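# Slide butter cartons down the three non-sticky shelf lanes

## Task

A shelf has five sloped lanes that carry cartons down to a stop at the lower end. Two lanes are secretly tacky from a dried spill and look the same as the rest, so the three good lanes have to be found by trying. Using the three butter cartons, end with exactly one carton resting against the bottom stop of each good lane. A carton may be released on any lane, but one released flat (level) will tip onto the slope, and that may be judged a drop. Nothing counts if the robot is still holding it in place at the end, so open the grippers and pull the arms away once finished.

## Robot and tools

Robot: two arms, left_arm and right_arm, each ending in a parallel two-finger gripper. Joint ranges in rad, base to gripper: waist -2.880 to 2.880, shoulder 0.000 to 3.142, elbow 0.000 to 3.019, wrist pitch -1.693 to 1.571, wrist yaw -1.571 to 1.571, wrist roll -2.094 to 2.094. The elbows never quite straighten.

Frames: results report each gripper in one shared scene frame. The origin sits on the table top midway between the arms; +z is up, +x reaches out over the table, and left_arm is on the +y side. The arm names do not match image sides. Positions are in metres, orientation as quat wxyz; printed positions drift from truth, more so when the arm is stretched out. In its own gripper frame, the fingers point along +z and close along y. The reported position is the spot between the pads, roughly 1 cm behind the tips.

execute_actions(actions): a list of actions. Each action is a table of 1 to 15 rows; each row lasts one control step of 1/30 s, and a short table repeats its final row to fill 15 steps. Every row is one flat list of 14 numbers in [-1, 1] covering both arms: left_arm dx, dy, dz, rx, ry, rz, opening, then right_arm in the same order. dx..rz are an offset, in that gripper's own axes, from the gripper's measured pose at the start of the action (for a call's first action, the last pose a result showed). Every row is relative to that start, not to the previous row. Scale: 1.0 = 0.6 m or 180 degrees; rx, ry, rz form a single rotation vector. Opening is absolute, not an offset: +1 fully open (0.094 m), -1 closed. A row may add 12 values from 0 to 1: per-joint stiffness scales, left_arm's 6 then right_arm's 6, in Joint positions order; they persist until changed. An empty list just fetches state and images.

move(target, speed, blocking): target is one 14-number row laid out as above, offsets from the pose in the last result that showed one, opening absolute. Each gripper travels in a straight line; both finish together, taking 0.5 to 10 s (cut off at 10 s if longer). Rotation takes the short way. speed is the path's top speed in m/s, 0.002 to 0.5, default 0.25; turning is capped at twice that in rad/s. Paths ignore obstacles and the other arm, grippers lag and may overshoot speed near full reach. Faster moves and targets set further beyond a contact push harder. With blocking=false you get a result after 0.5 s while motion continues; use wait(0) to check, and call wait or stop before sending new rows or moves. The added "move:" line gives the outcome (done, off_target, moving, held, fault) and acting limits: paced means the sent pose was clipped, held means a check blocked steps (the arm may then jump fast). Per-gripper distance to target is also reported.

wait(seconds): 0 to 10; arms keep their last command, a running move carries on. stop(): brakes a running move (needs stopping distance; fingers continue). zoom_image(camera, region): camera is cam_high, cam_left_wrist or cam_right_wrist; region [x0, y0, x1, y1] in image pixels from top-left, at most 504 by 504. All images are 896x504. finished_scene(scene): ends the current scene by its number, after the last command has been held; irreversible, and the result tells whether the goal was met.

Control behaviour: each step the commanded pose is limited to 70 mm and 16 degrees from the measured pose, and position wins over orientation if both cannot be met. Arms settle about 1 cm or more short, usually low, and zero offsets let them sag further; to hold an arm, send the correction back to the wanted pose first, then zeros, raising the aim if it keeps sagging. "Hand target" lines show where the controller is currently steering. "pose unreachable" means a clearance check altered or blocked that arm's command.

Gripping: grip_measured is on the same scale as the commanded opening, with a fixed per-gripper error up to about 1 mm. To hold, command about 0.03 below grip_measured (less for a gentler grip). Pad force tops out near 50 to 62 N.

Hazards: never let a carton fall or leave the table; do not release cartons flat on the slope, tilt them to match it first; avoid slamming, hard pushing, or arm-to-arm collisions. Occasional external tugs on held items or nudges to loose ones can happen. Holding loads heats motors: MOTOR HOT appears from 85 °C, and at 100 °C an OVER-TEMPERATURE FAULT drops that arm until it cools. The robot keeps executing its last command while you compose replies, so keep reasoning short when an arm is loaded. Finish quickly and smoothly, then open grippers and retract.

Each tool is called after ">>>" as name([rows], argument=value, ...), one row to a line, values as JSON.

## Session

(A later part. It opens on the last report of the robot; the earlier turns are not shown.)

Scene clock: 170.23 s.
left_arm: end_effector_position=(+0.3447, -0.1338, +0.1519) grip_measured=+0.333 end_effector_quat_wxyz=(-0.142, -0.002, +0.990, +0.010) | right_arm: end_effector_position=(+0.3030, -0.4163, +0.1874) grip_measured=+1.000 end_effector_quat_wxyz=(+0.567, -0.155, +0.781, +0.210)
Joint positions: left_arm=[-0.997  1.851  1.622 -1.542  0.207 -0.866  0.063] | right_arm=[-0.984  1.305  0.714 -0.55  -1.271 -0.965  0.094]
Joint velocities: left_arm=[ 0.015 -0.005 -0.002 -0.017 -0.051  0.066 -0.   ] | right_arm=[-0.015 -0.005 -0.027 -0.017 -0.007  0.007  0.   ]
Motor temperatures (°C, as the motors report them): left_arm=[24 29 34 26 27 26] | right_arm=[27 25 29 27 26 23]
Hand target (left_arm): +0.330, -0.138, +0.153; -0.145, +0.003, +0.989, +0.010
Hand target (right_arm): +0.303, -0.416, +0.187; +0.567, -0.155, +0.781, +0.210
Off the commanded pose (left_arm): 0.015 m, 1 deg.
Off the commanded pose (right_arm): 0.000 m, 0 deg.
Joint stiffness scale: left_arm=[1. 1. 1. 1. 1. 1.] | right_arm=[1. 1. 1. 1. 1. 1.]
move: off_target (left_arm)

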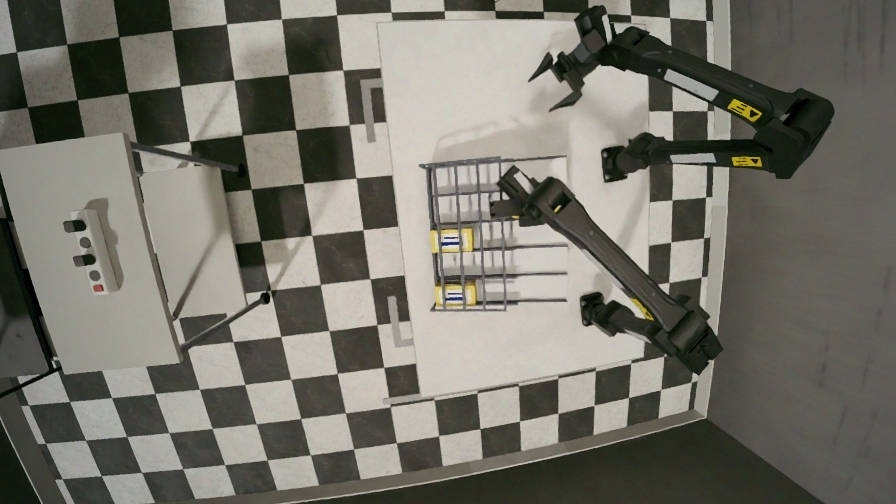

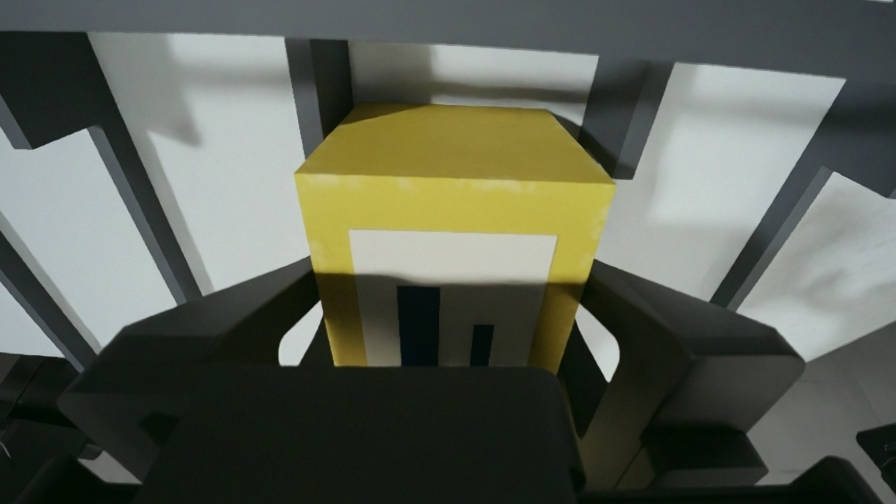

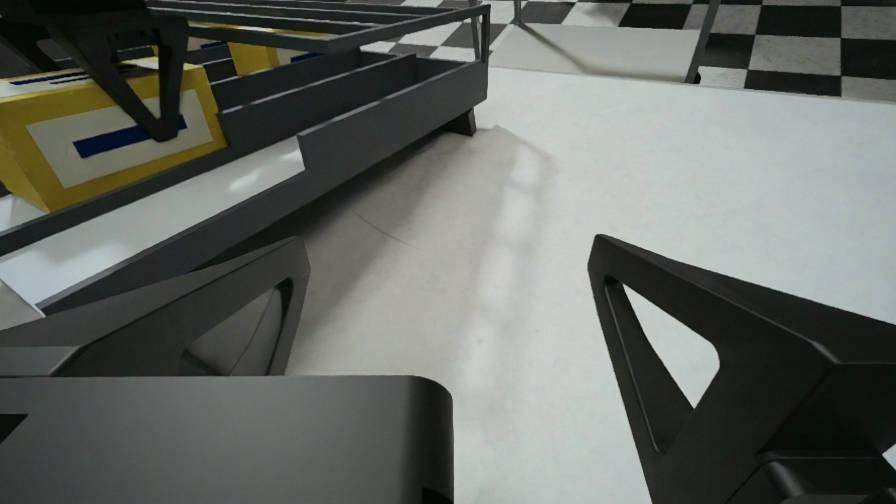

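Seated but near the left wall; shift slightly and release.

>>> move(target=[0,-0.015,0,0,0,0,0.3,0,0,0,0,0,0,1], speed=0.03)

>>> move(target=[0,0,0,0,0,0,0.7,0,0,0,0,0,0,1])

>>> wait(seconds=1)

Scene clock: 174.00 s.
left_arm: end_effector_position=(+0.3450, -0.1336, +0.1518) grip_measured=+0.333 end_effector_quat_wxyz=(-0.142, -0.003, +0.990, +0.011) | right_arm: end_effector_position=(+0.3030, -0.4163, +0.1874) grip_measured=+1.000 end_effector_quat_wxyz=(+0.567, -0.155, +0.781, +0.210)
Joint positions: left_arm=[-0.997  1.851  1.622 -1.542  0.205 -0.867  0.063] | right_arm=[-0.984  1.305  0.714 -0.55  -1.271 -0.965  0.094]
Joint velocities: left_arm=[-0.005  0.005  0.002 -0.007  0.007  0.081  0.001] | right_arm=[-0.005 -0.015  0.012 -0.007 -0.022 -0.037  0.   ]
Motor temperatures (°C, as the motors report them): left_arm=[24 29 33 26 27 26] | right_arm=[27 25 29 27 26 23]
Hand target (left_arm): +0.345, -0.143, +0.152; -0.142, -0.002, +0.990, +0.010
Hand target (right_arm): +0.303, -0.416, +0.187; +0.567, -0.155, +0.781, +0.210
Off the commanded pose (left_arm): 0.009 m, 0 deg.
Off the commanded pose (right_arm): 0.000 m, 0 deg.
Joint stiffness scale: left_arm=[1. 1. 1. 1. 1. 1.] | right_arm=[1. 1. 1. 1. 1. 1.]
move: done

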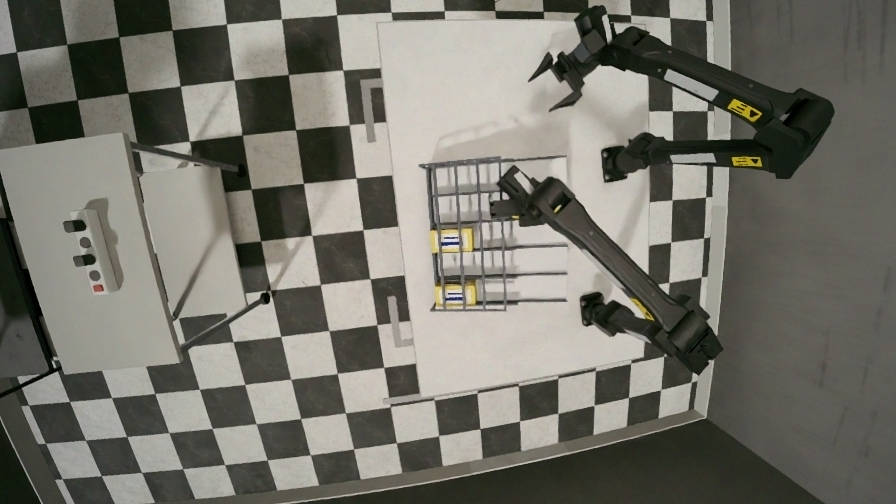

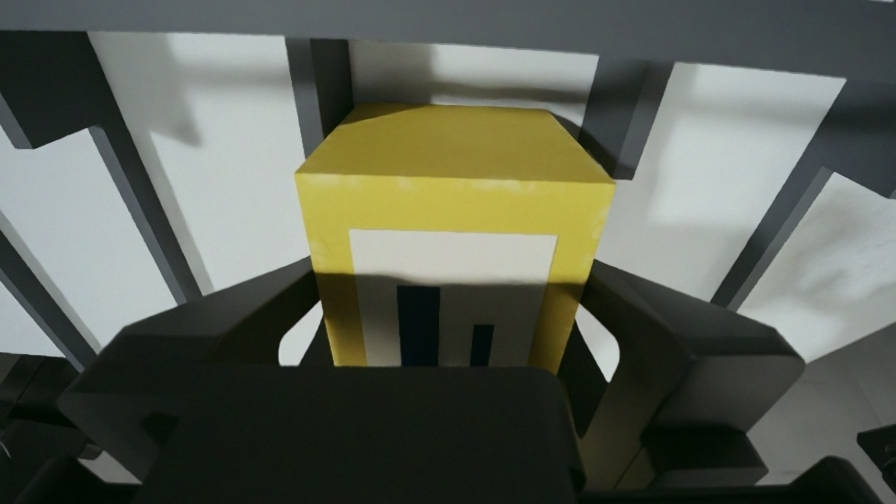

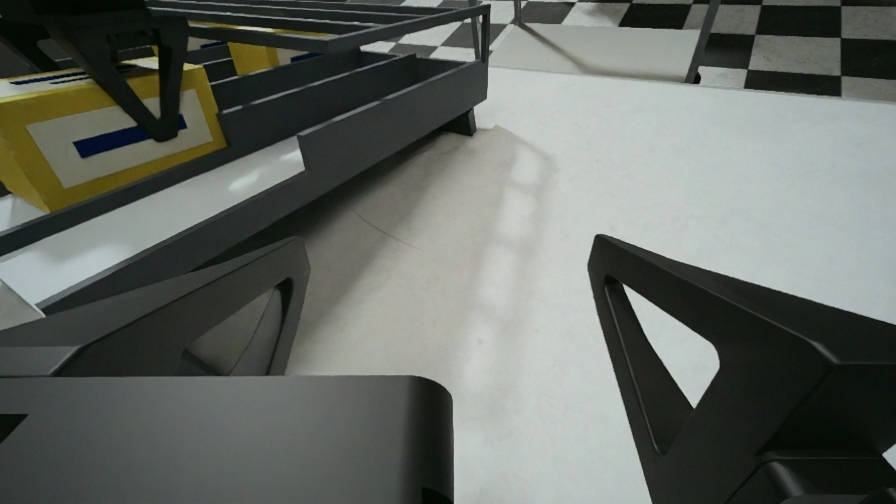

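Scene clock: 174.50 s.
left_arm: end_effector_position=(+0.3450, -0.1336, +0.1518) grip_measured=+0.697 end_effector_quat_wxyz=(-0.142, -0.003, +0.990, +0.011) | right_arm: end_effector_position=(+0.3030, -0.4163, +0.1874) grip_measured=+1.000 end_effector_quat_wxyz=(+0.567, -0.155, +0.781, +0.210)
Joint positions: left_arm=[-0.997  1.851  1.622 -1.542  0.205 -0.867  0.08 ] | right_arm=[-0.984  1.305  0.714 -0.55  -1.271 -0.965  0.094]
Joint velocities: left_arm=[-0.005 -0.005  0.007  0.002 -0.051 -0.022  0.   ] | right_arm=[ 0.005  0.005 -0.012  0.002  0.022 -0.007  0.   ]
Motor temperatures (°C, as the motors report them): left_arm=[24 29 33 26 27 26] | right_arm=[27 25 29 27 26 23]
Hand target (left_arm): +0.345, -0.134, +0.152; -0.142, -0.003, +0.990, +0.011
Hand target (right_arm): +0.303, -0.416, +0.187; +0.567, -0.155, +0.781, +0.210
Off the commanded pose (left_arm): 0.000 m, 0 deg.
Off the commanded pose (right_arm): 0.000 m, 0 deg.
Joint stiffness scale: left_arm=[1. 1. 1. 1. 1. 1.] | right_arm=[1. 1. 1. 1. 1. 1.]
move: done

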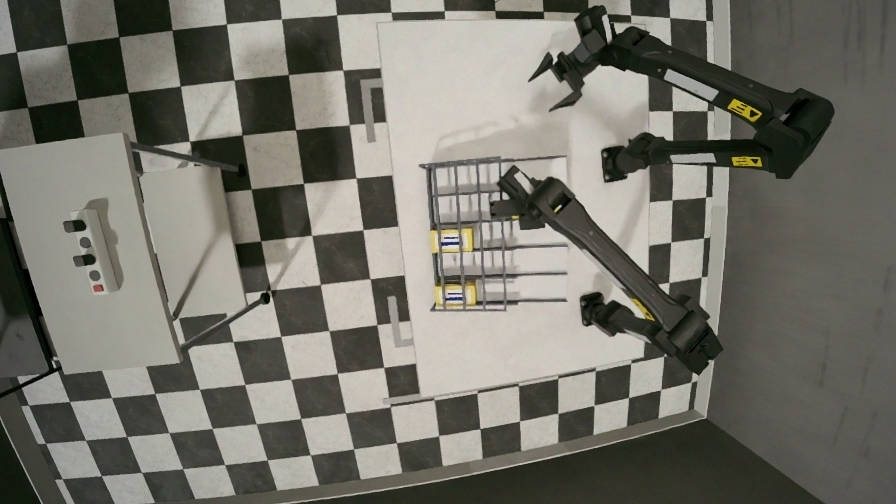

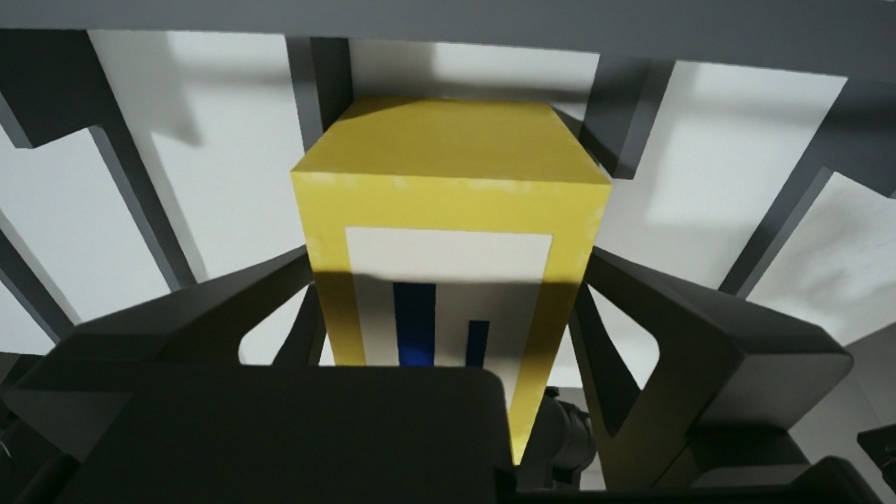

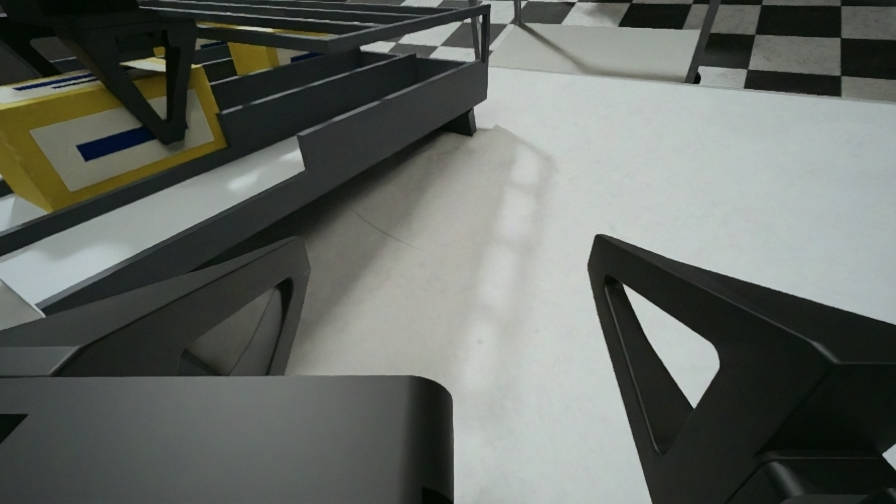

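Scene clock: 175.50 s.
left_arm: end_effector_position=(+0.3450, -0.1336, +0.1518) grip_measured=+0.697 end_effector_quat_wxyz=(-0.142, -0.003, +0.990, +0.011) | right_arm: end_effector_position=(+0.3030, -0.4163, +0.1874) grip_measured=+1.000 end_effector_quat_wxyz=(+0.567, -0.155, +0.781, +0.210)
Joint positions: left_arm=[-0.997  1.851  1.622 -1.542  0.205 -0.867  0.08 ] | right_arm=[-0.984  1.305  0.714 -0.55  -1.271 -0.965  0.094]
Joint velocities: left_arm=[-0.005 -0.015  0.007 -0.007 -0.007  0.022  0.   ] | right_arm=[-0.005 -0.015 -0.017  0.012  0.037 -0.022  0.   ]
Motor temperatures (°C, as the motors report them): left_arm=[24 29 33 26 27 26] | right_arm=[27 25 29 27 26 23]
Hand target (left_arm): +0.345, -0.134, +0.152; -0.142, -0.003, +0.990, +0.011
Hand target (right_arm): +0.303, -0.416, +0.187; +0.567, -0.155, +0.781, +0.210
Off the commanded pose (left_arm): 0.000 m, 0 deg.
Off the commanded pose (right_arm): 0.000 m, 0 deg.
Joint stiffness scale: left_arm=[1. 1. 1. 1. 1. 1.] | right_arm=[1. 1. 1. 1. 1. 1.]
wait: 1.00 s; at rest by 0.17 s

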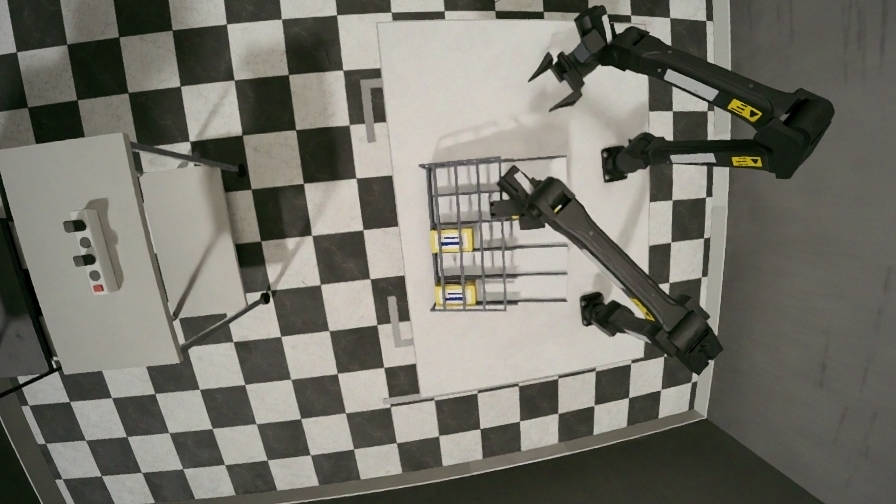

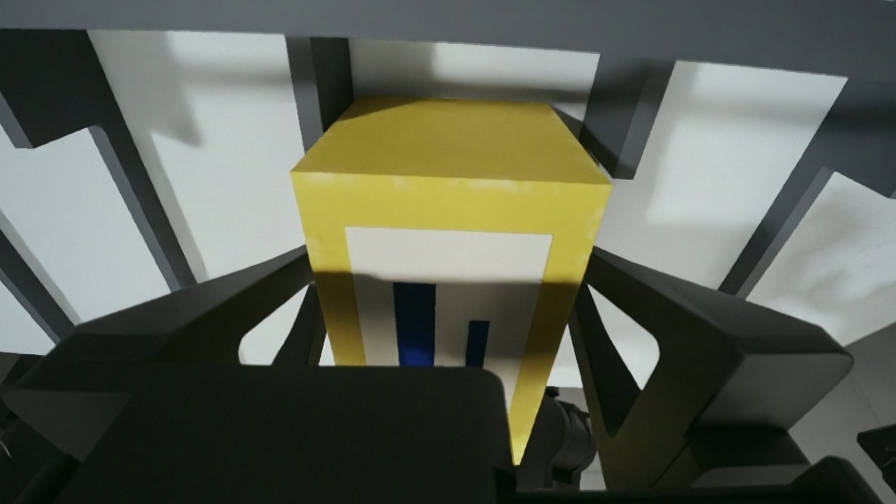

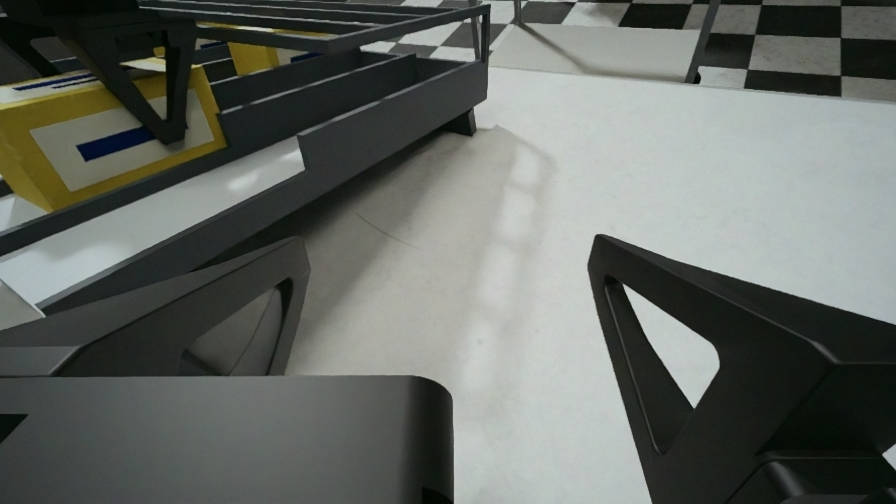

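>>> move(target=[0,0,0,0,0,0,0.3,0,0,-0.13,0,0,0,1], speed=0.15)

>>> move(target=[0.06,0,-0.15,0,0,0,0.3,0,0,0,0,0,0,1], speed=0.1)

>>> move(target=[0,-0.175,-0.03,0,0,0,0.3,0,0,0,0,0,0,1], speed=0.1)

Scene clock: 179.03 s.
left_arm: end_effector_position=(+0.3451, -0.1333, +0.1520) grip_measured=+0.333 end_effector_quat_wxyz=(-0.141, -0.003, +0.990, +0.011) | right_arm: end_effector_position=(+0.2968, -0.4126, +0.1850) grip_measured=+1.000 end_effector_quat_wxyz=(+0.563, -0.147, +0.782, +0.223)
Joint positions: left_arm=[-0.997  1.85   1.622 -1.542  0.203 -0.867  0.063] | right_arm=[-0.992  1.305  0.71  -0.605 -1.282 -0.995  0.094]
Joint velocities: left_arm=[-0.005 -0.005 -0.002 -0.012  0.022  0.007 -0.   ] | right_arm=[-0.015 -0.005  0.002  0.012  0.037 -0.051  0.   ]
Motor temperatures (°C, as the motors report them): left_arm=[24 30 33 26 27 26] | right_arm=[27 25 30 27 26 23]
Hand target (left_arm): +0.345, -0.134, +0.152; -0.141, -0.003, +0.990, +0.011
Hand target (right_arm): +0.299, -0.413, +0.187; +0.565, -0.152, +0.781, +0.220
Off the commanded pose (left_arm): 0.000 m, 0 deg.
Off the commanded pose (right_arm): 0.076 m, 2 deg; position clipped at the last step of the last action.
Joint stiffness scale: left_arm=[1. 1. 1. 1. 1. 1.] | right_arm=[1. 1. 1. 1. 1. 1.]
move: held (right_arm); limits=paced,held; held on 20 of 24 steps (right_arm), including the last (right_arm)
pose unreachable (right arm): on one or more control steps of this call, first in action 0 (counted from 0), this arm could not follow its commanded pose, so it was not sent that pose on those steps. On the call's last step it was still not sent that pose. It may still have moved: this result reports where it is.
cause: the commanded pose would bring two parts of the arm too close to each other (its wrist (the part past joint 4) and its wrist camera, with joints 5 (wrist yaw) and 6 (wrist roll) between them).

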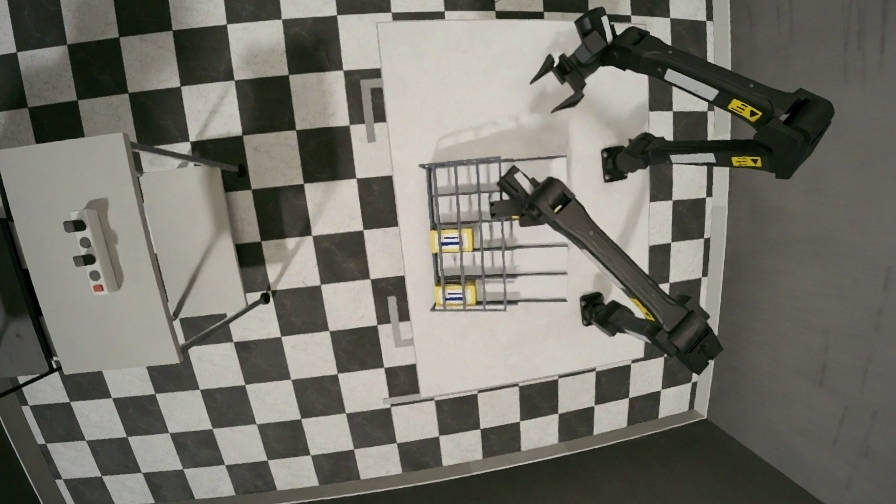

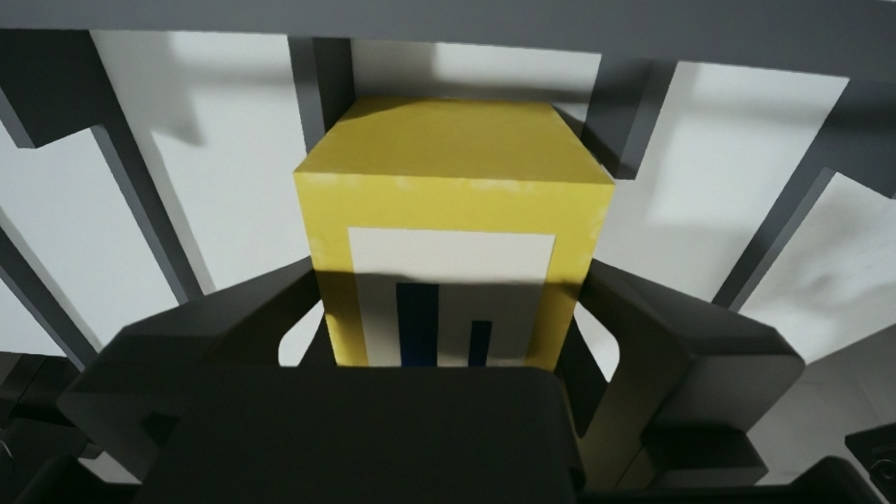

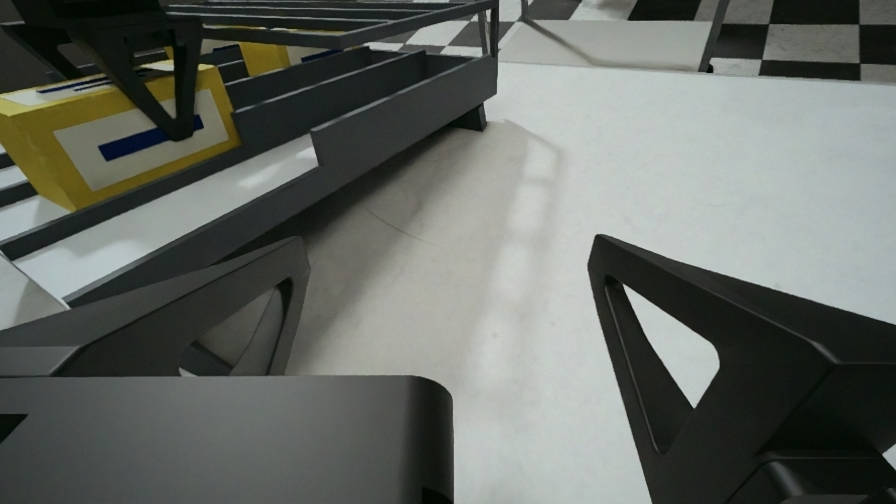

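Scene clock: 180.47 s.
left_arm: end_effector_position=(+0.3323, -0.1253, +0.2157) grip_measured=+0.333 end_effector_quat_wxyz=(-0.134, -0.004, +0.991, +0.005) | right_arm: end_effector_position=(+0.2968, -0.4126, +0.1850) grip_measured=+1.000 end_effector_quat_wxyz=(+0.563, -0.147, +0.782, +0.223)
Joint positions: left_arm=[-1.006  1.772  1.684 -1.661  0.203 -0.881  0.063] | right_arm=[-0.992  1.305  0.71  -0.605 -1.282 -0.995  0.094]
Joint velocities: left_arm=[ 0.005 -0.005 -0.002 -0.012 -0.081  0.007  0.   ] | right_arm=[-0.015  0.005 -0.002 -0.017 -0.022 -0.022  0.   ]
Motor temperatures (°C, as the motors report them): left_arm=[24 30 33 26 27 26] | right_arm=[27 25 30 27 26 23]
Hand target (left_arm): +0.335, -0.135, +0.248; -0.118, -0.006, +0.993, -0.018
Hand target (right_arm): +0.297, -0.413, +0.185; +0.563, -0.147, +0.782, +0.223
Off the commanded pose (left_arm): 0.035 m, 1 deg.
Off the commanded pose (right_arm): 0.000 m, 0 deg.
Joint stiffness scale: left_arm=[1. 1. 1. 1. 1. 1.] | right_arm=[1. 1. 1. 1. 1. 1.]
joint sent to its limit (left arm) — the command would take joint 4 (wrist pitch) past its lower limit, so that joint was sent only as far as its limit.
move: off_target (left_arm)

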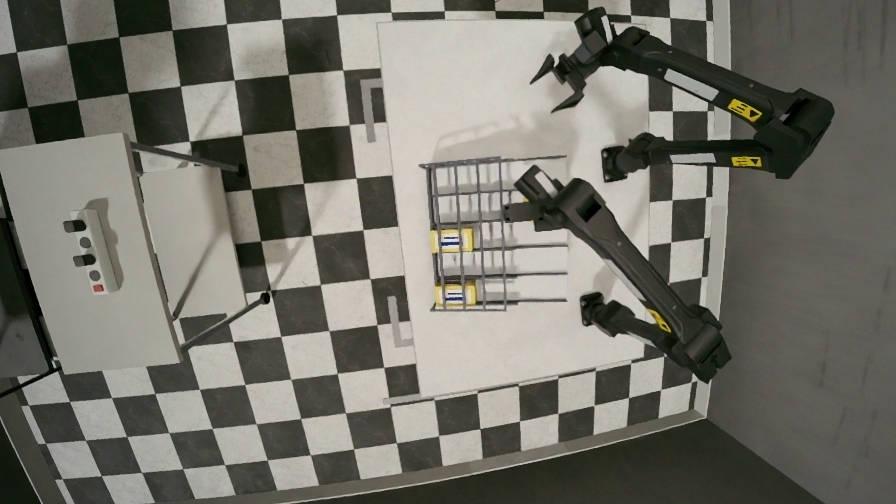

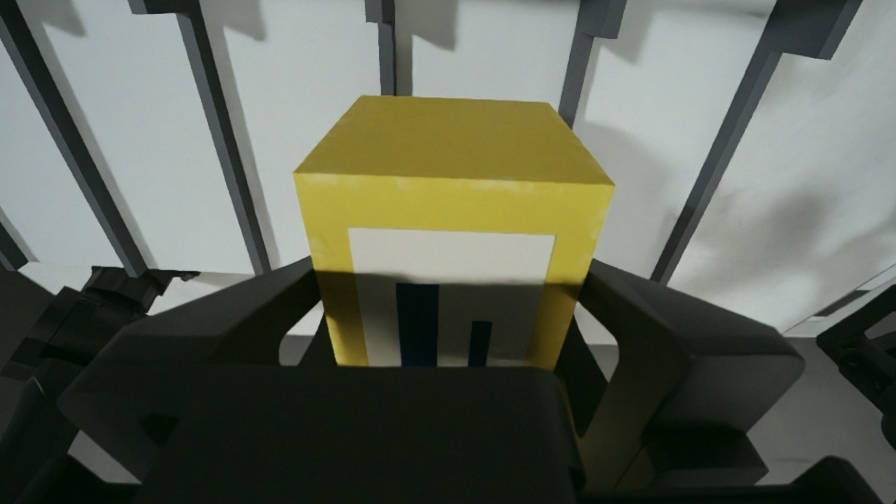

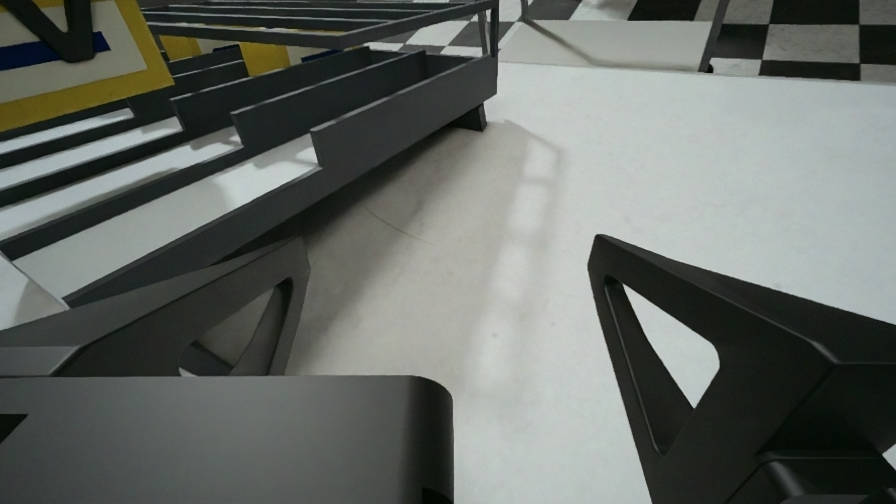

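Scene clock: 181.97 s.
left_arm: end_effector_position=(+0.3336, -0.2164, +0.2001) grip_measured=+0.333 end_effector_quat_wxyz=(-0.125, -0.005, +0.992, -0.006) | right_arm: end_effector_position=(+0.2968, -0.4126, +0.1850) grip_measured=+1.000 end_effector_quat_wxyz=(+0.563, -0.147, +0.782, +0.223)
Joint positions: left_arm=[-1.1    1.962  1.924 -1.662  0.215 -0.983  0.063] | right_arm=[-0.992  1.305  0.71  -0.605 -1.282 -0.995  0.094]
Joint velocities: left_arm=[-0.005 -0.005 -0.002  0.002 -0.037 -0.007 -0.   ] | right_arm=[ 0.005 -0.015 -0.002 -0.012 -0.022  0.037  0.   ]
Motor temperatures (°C, as the motors report them): left_arm=[24 30 34 26 27 26] | right_arm=[27 25 30 27 26 23]
Hand target (left_arm): +0.336, -0.229, +0.231; -0.113, -0.008, +0.993, -0.030
Hand target (right_arm): +0.297, -0.413, +0.185; +0.563, -0.147, +0.782, +0.223
Off the commanded pose (left_arm): 0.035 m, 2 deg.
Off the commanded pose (right_arm): 0.000 m, 0 deg.
Joint stiffness scale: left_arm=[1. 1. 1. 1. 1. 1.] | right_arm=[1. 1. 1. 1. 1. 1.]
joint sent to its limit (left arm) — the command would take joint 4 (wrist pitch) past its lower limit, so that joint was sent only as far as its limit.
move: off_target (left_arm)

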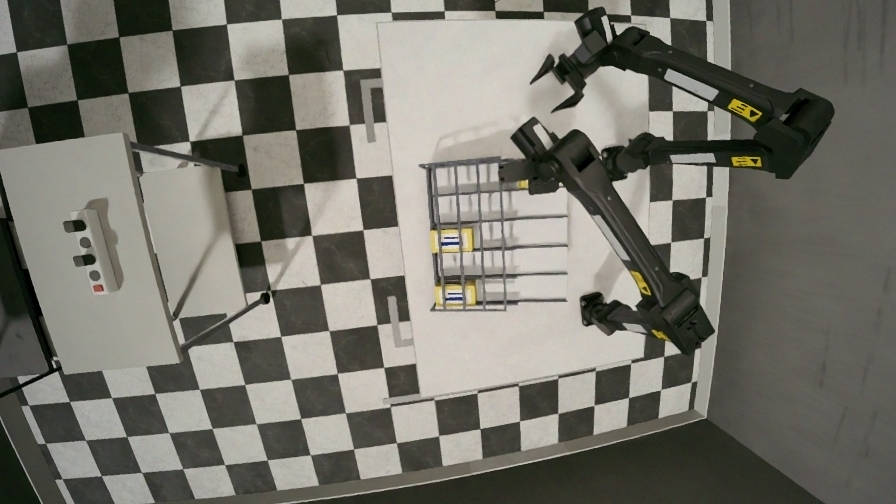

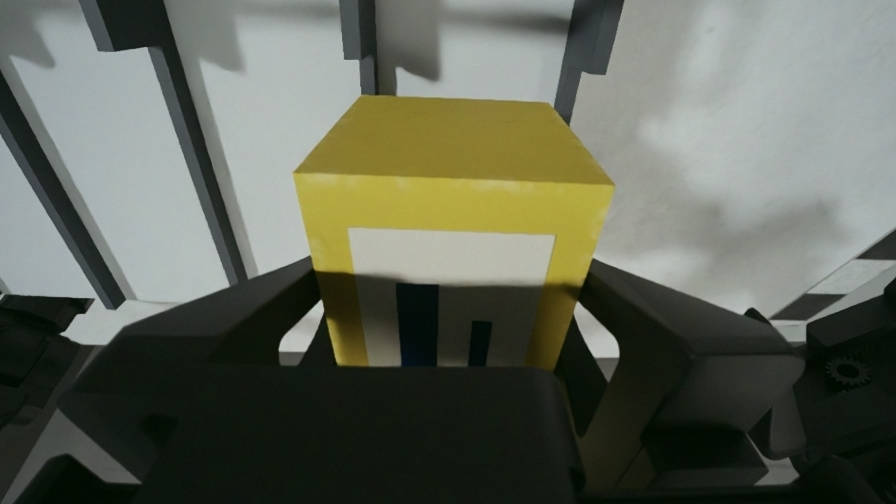

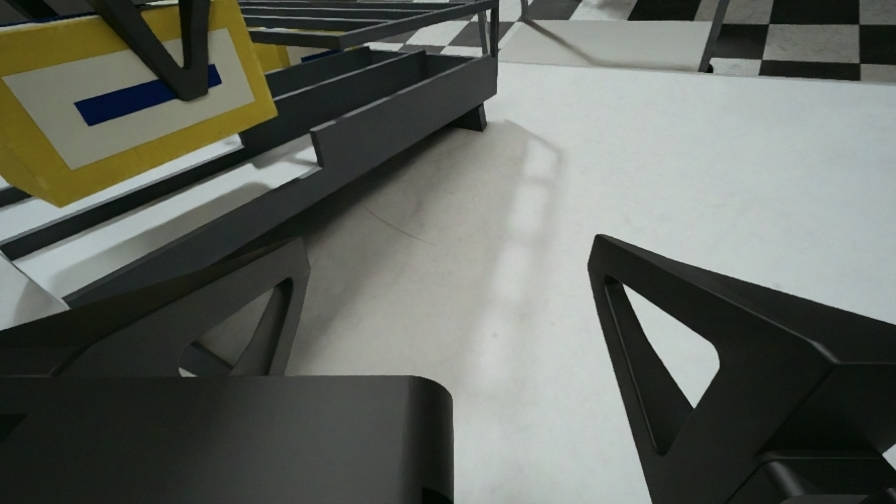

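>>> move(target=[-0.02,-0.028,0.075,-0.01,0.011,0,0.3,0,0,0,0,0,0,1], speed=0.04)

Scene clock: 186.30 s.
left_arm: end_effector_position=(+0.3380, -0.2251, +0.1537) grip_measured=+0.333 end_effector_quat_wxyz=(-0.143, -0.009, +0.990, +0.016) | right_arm: end_effector_position=(+0.2968, -0.4126, +0.1850) grip_measured=+1.000 end_effector_quat_wxyz=(+0.563, -0.147, +0.782, +0.223)
Joint positions: left_arm=[-1.1    2.044  1.924 -1.638  0.222 -0.984  0.063] | right_arm=[-0.992  1.305  0.71  -0.605 -1.282 -0.995  0.094]
Joint velocities: left_arm=[ 0.005 -0.005 -0.012 -0.002  0.037  0.022  0.   ] | right_arm=[-0.005 -0.005 -0.002 -0.007 -0.066  0.051  0.   ]
Motor temperatures (°C, as the motors report them): left_arm=[24 30 35 26 27 26] | right_arm=[27 25 30 27 26 23]
Hand target (left_arm): +0.334, -0.233, +0.153; -0.142, -0.003, +0.990, +0.010
Hand target (right_arm): +0.297, -0.413, +0.185; +0.563, -0.147, +0.782, +0.223
Off the commanded pose (left_arm): 0.009 m, 1 deg.
Off the commanded pose (right_arm): 0.000 m, 0 deg.
Joint stiffness scale: left_arm=[1. 1. 1. 1. 1. 1.] | right_arm=[1. 1. 1. 1. 1. 1.]
move: done

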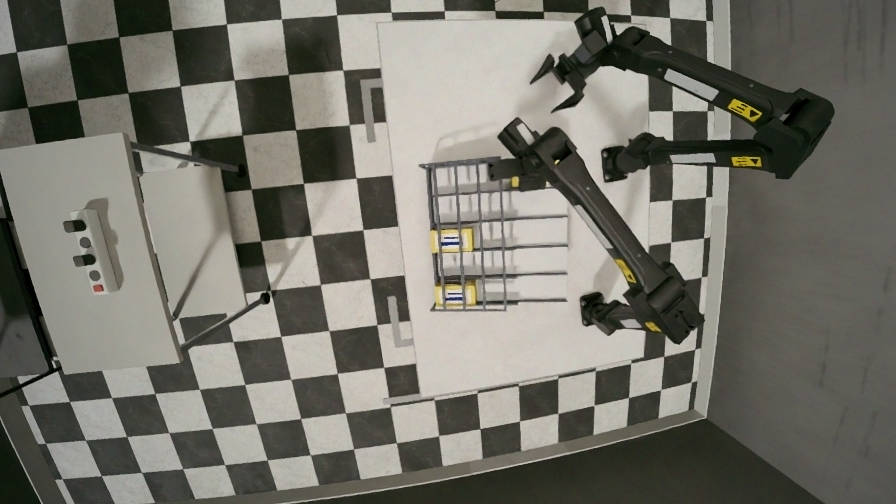

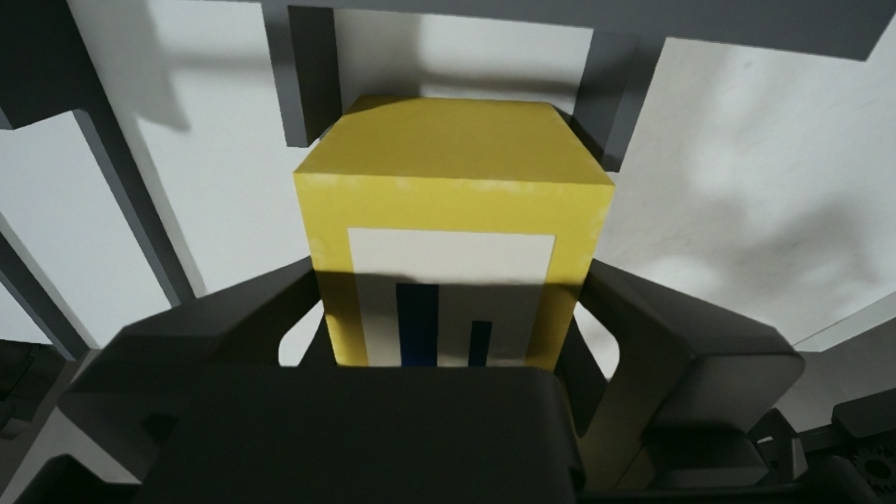

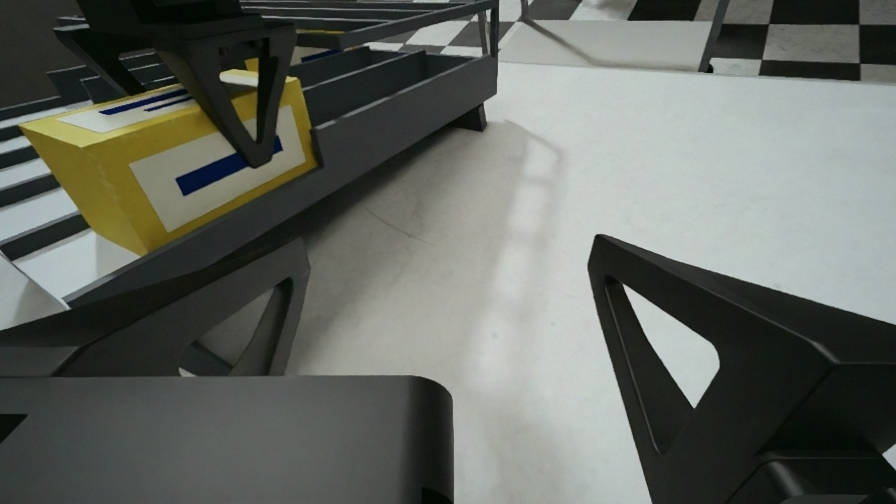

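>>> move(target=[0,0,0,0,0,0,0.7,0,0,0,0,0,0,1])

>>> move(target=[0.05,0.3,-0.2,0,-0.05,0,1,0,0,0,0,0,0,1], speed=0.15)

Scene clock: 188.83 s.
left_arm: end_effector_position=(+0.3380, -0.2251, +0.1539) grip_measured=+0.697 end_effector_quat_wxyz=(-0.143, -0.009, +0.990, +0.016) | right_arm: end_effector_position=(+0.2968, -0.4126, +0.1850) grip_measured=+1.000 end_effector_quat_wxyz=(+0.563, -0.147, +0.782, +0.223)
Joint positions: left_arm=[-1.1    2.043  1.924 -1.638  0.222 -0.984  0.08 ] | right_arm=[-0.992  1.305  0.71  -0.605 -1.282 -0.995  0.094]
Joint velocities: left_arm=[-0.005  0.015 -0.012  0.002 -0.066 -0.125 -0.002] | right_arm=[ 0.005 -0.015 -0.007  0.002 -0.037 -0.022  0.   ]
Motor temperatures (°C, as the motors report them): left_arm=[24 30 34 26 27 26] | right_arm=[27 25 30 27 26 23]
Hand target (left_arm): +0.338, -0.225, +0.154; -0.143, -0.009, +0.990, +0.016
Hand target (right_arm): +0.297, -0.413, +0.185; +0.563, -0.147, +0.782, +0.223
Off the commanded pose (left_arm): 0.000 m, 0 deg.
Off the commanded pose (right_arm): 0.000 m, 0 deg.
Joint stiffness scale: left_arm=[1. 1. 1. 1. 1. 1.] | right_arm=[1. 1. 1. 1. 1. 1.]
move: done

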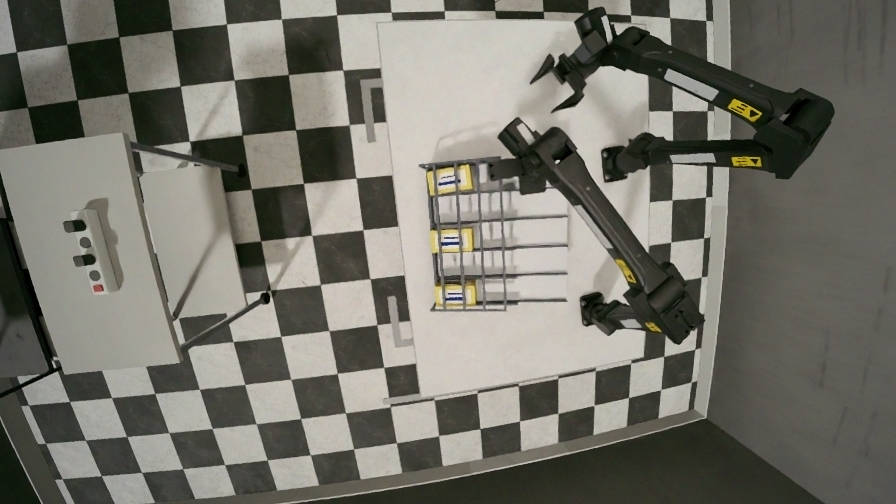

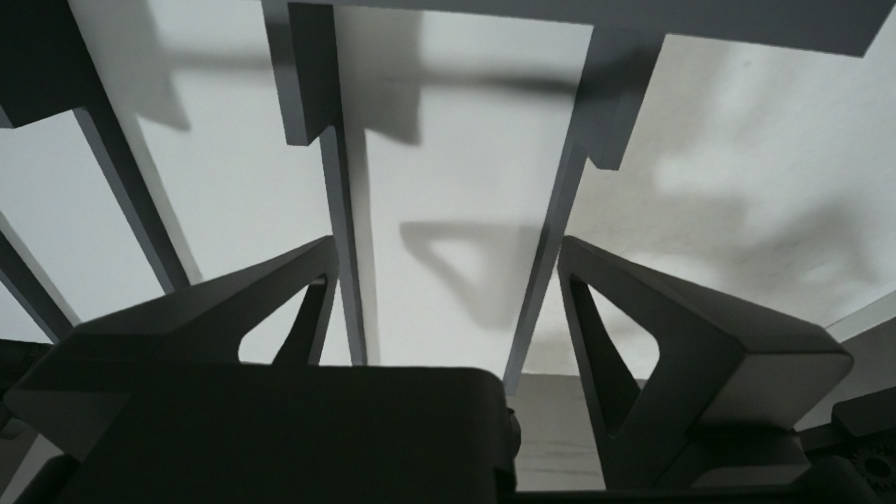

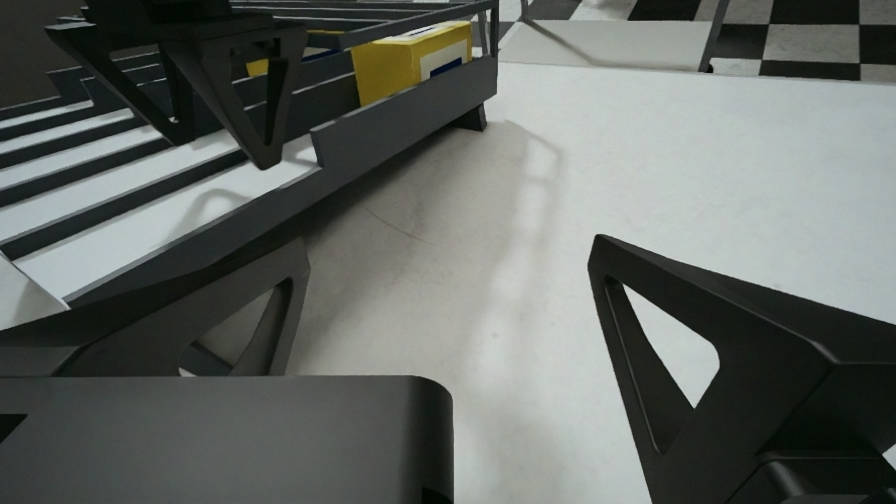

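Scene clock: 190.70 s.
left_arm: end_effector_position=(+0.3445, -0.0560, +0.2966) grip_measured=+1.000 end_effector_quat_wxyz=(-0.033, -0.015, +0.999, -0.019) | right_arm: end_effector_position=(+0.2968, -0.4126, +0.1850) grip_measured=+1.000 end_effector_quat_wxyz=(+0.563, -0.147, +0.782, +0.223)
Joint positions: left_arm=[-0.937  1.542  1.623 -1.667  0.075 -0.853  0.094] | right_arm=[-0.992  1.305  0.71  -0.605 -1.282 -0.995  0.094]
Joint velocities: left_arm=[ 0.015 -0.005 -0.007 -0.017 -0.051 -0.037  0.   ] | right_arm=[-0.005 -0.005  0.017  0.007 -0.007  0.007  0.   ]
Motor temperatures (°C, as the motors report them): left_arm=[24 30 34 26 27 26] | right_arm=[27 25 30 27 26 23]
Hand target (left_arm): +0.343, -0.050, +0.286; -0.047, -0.010, +0.999, -0.003
Hand target (right_arm): +0.297, -0.413, +0.185; +0.563, -0.147, +0.782, +0.223
Off the commanded pose (left_arm): 0.015 m, 6 deg.
Off the commanded pose (right_arm): 0.000 m, 0 deg.
Joint stiffness scale: left_arm=[1. 1. 1. 1. 1. 1.] | right_arm=[1. 1. 1. 1. 1. 1.]
joint sent to its limit (left arm) — the command would take joint 4 (wrist pitch) past its lower limit, so that joint was sent only as far as its limit.
move: off_target (left_arm)

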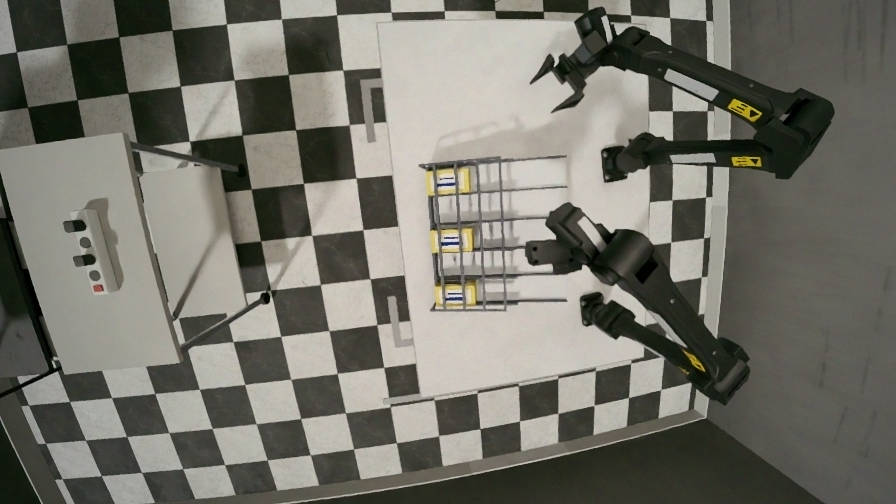

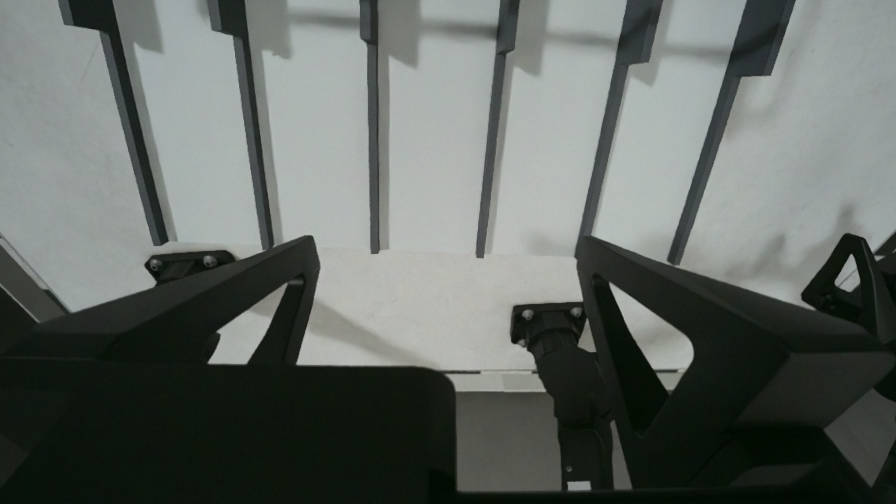

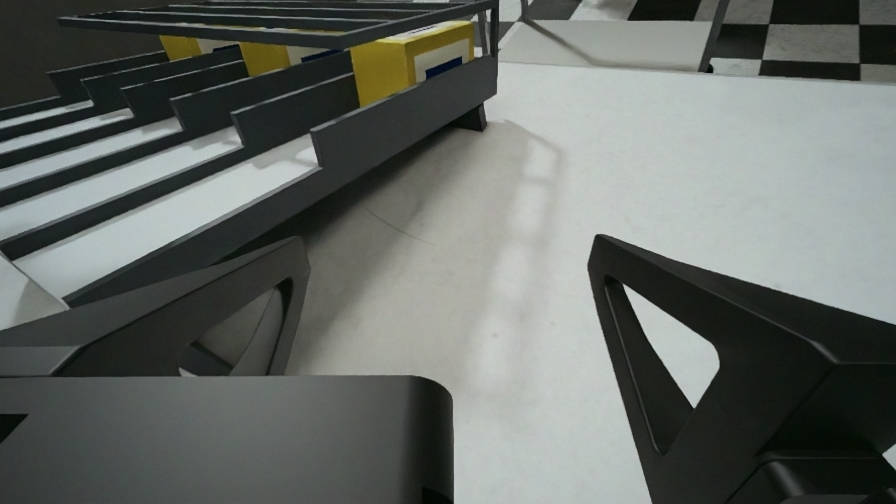

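>>> finished_scene(scene=1)

The scene is finished: the task was done.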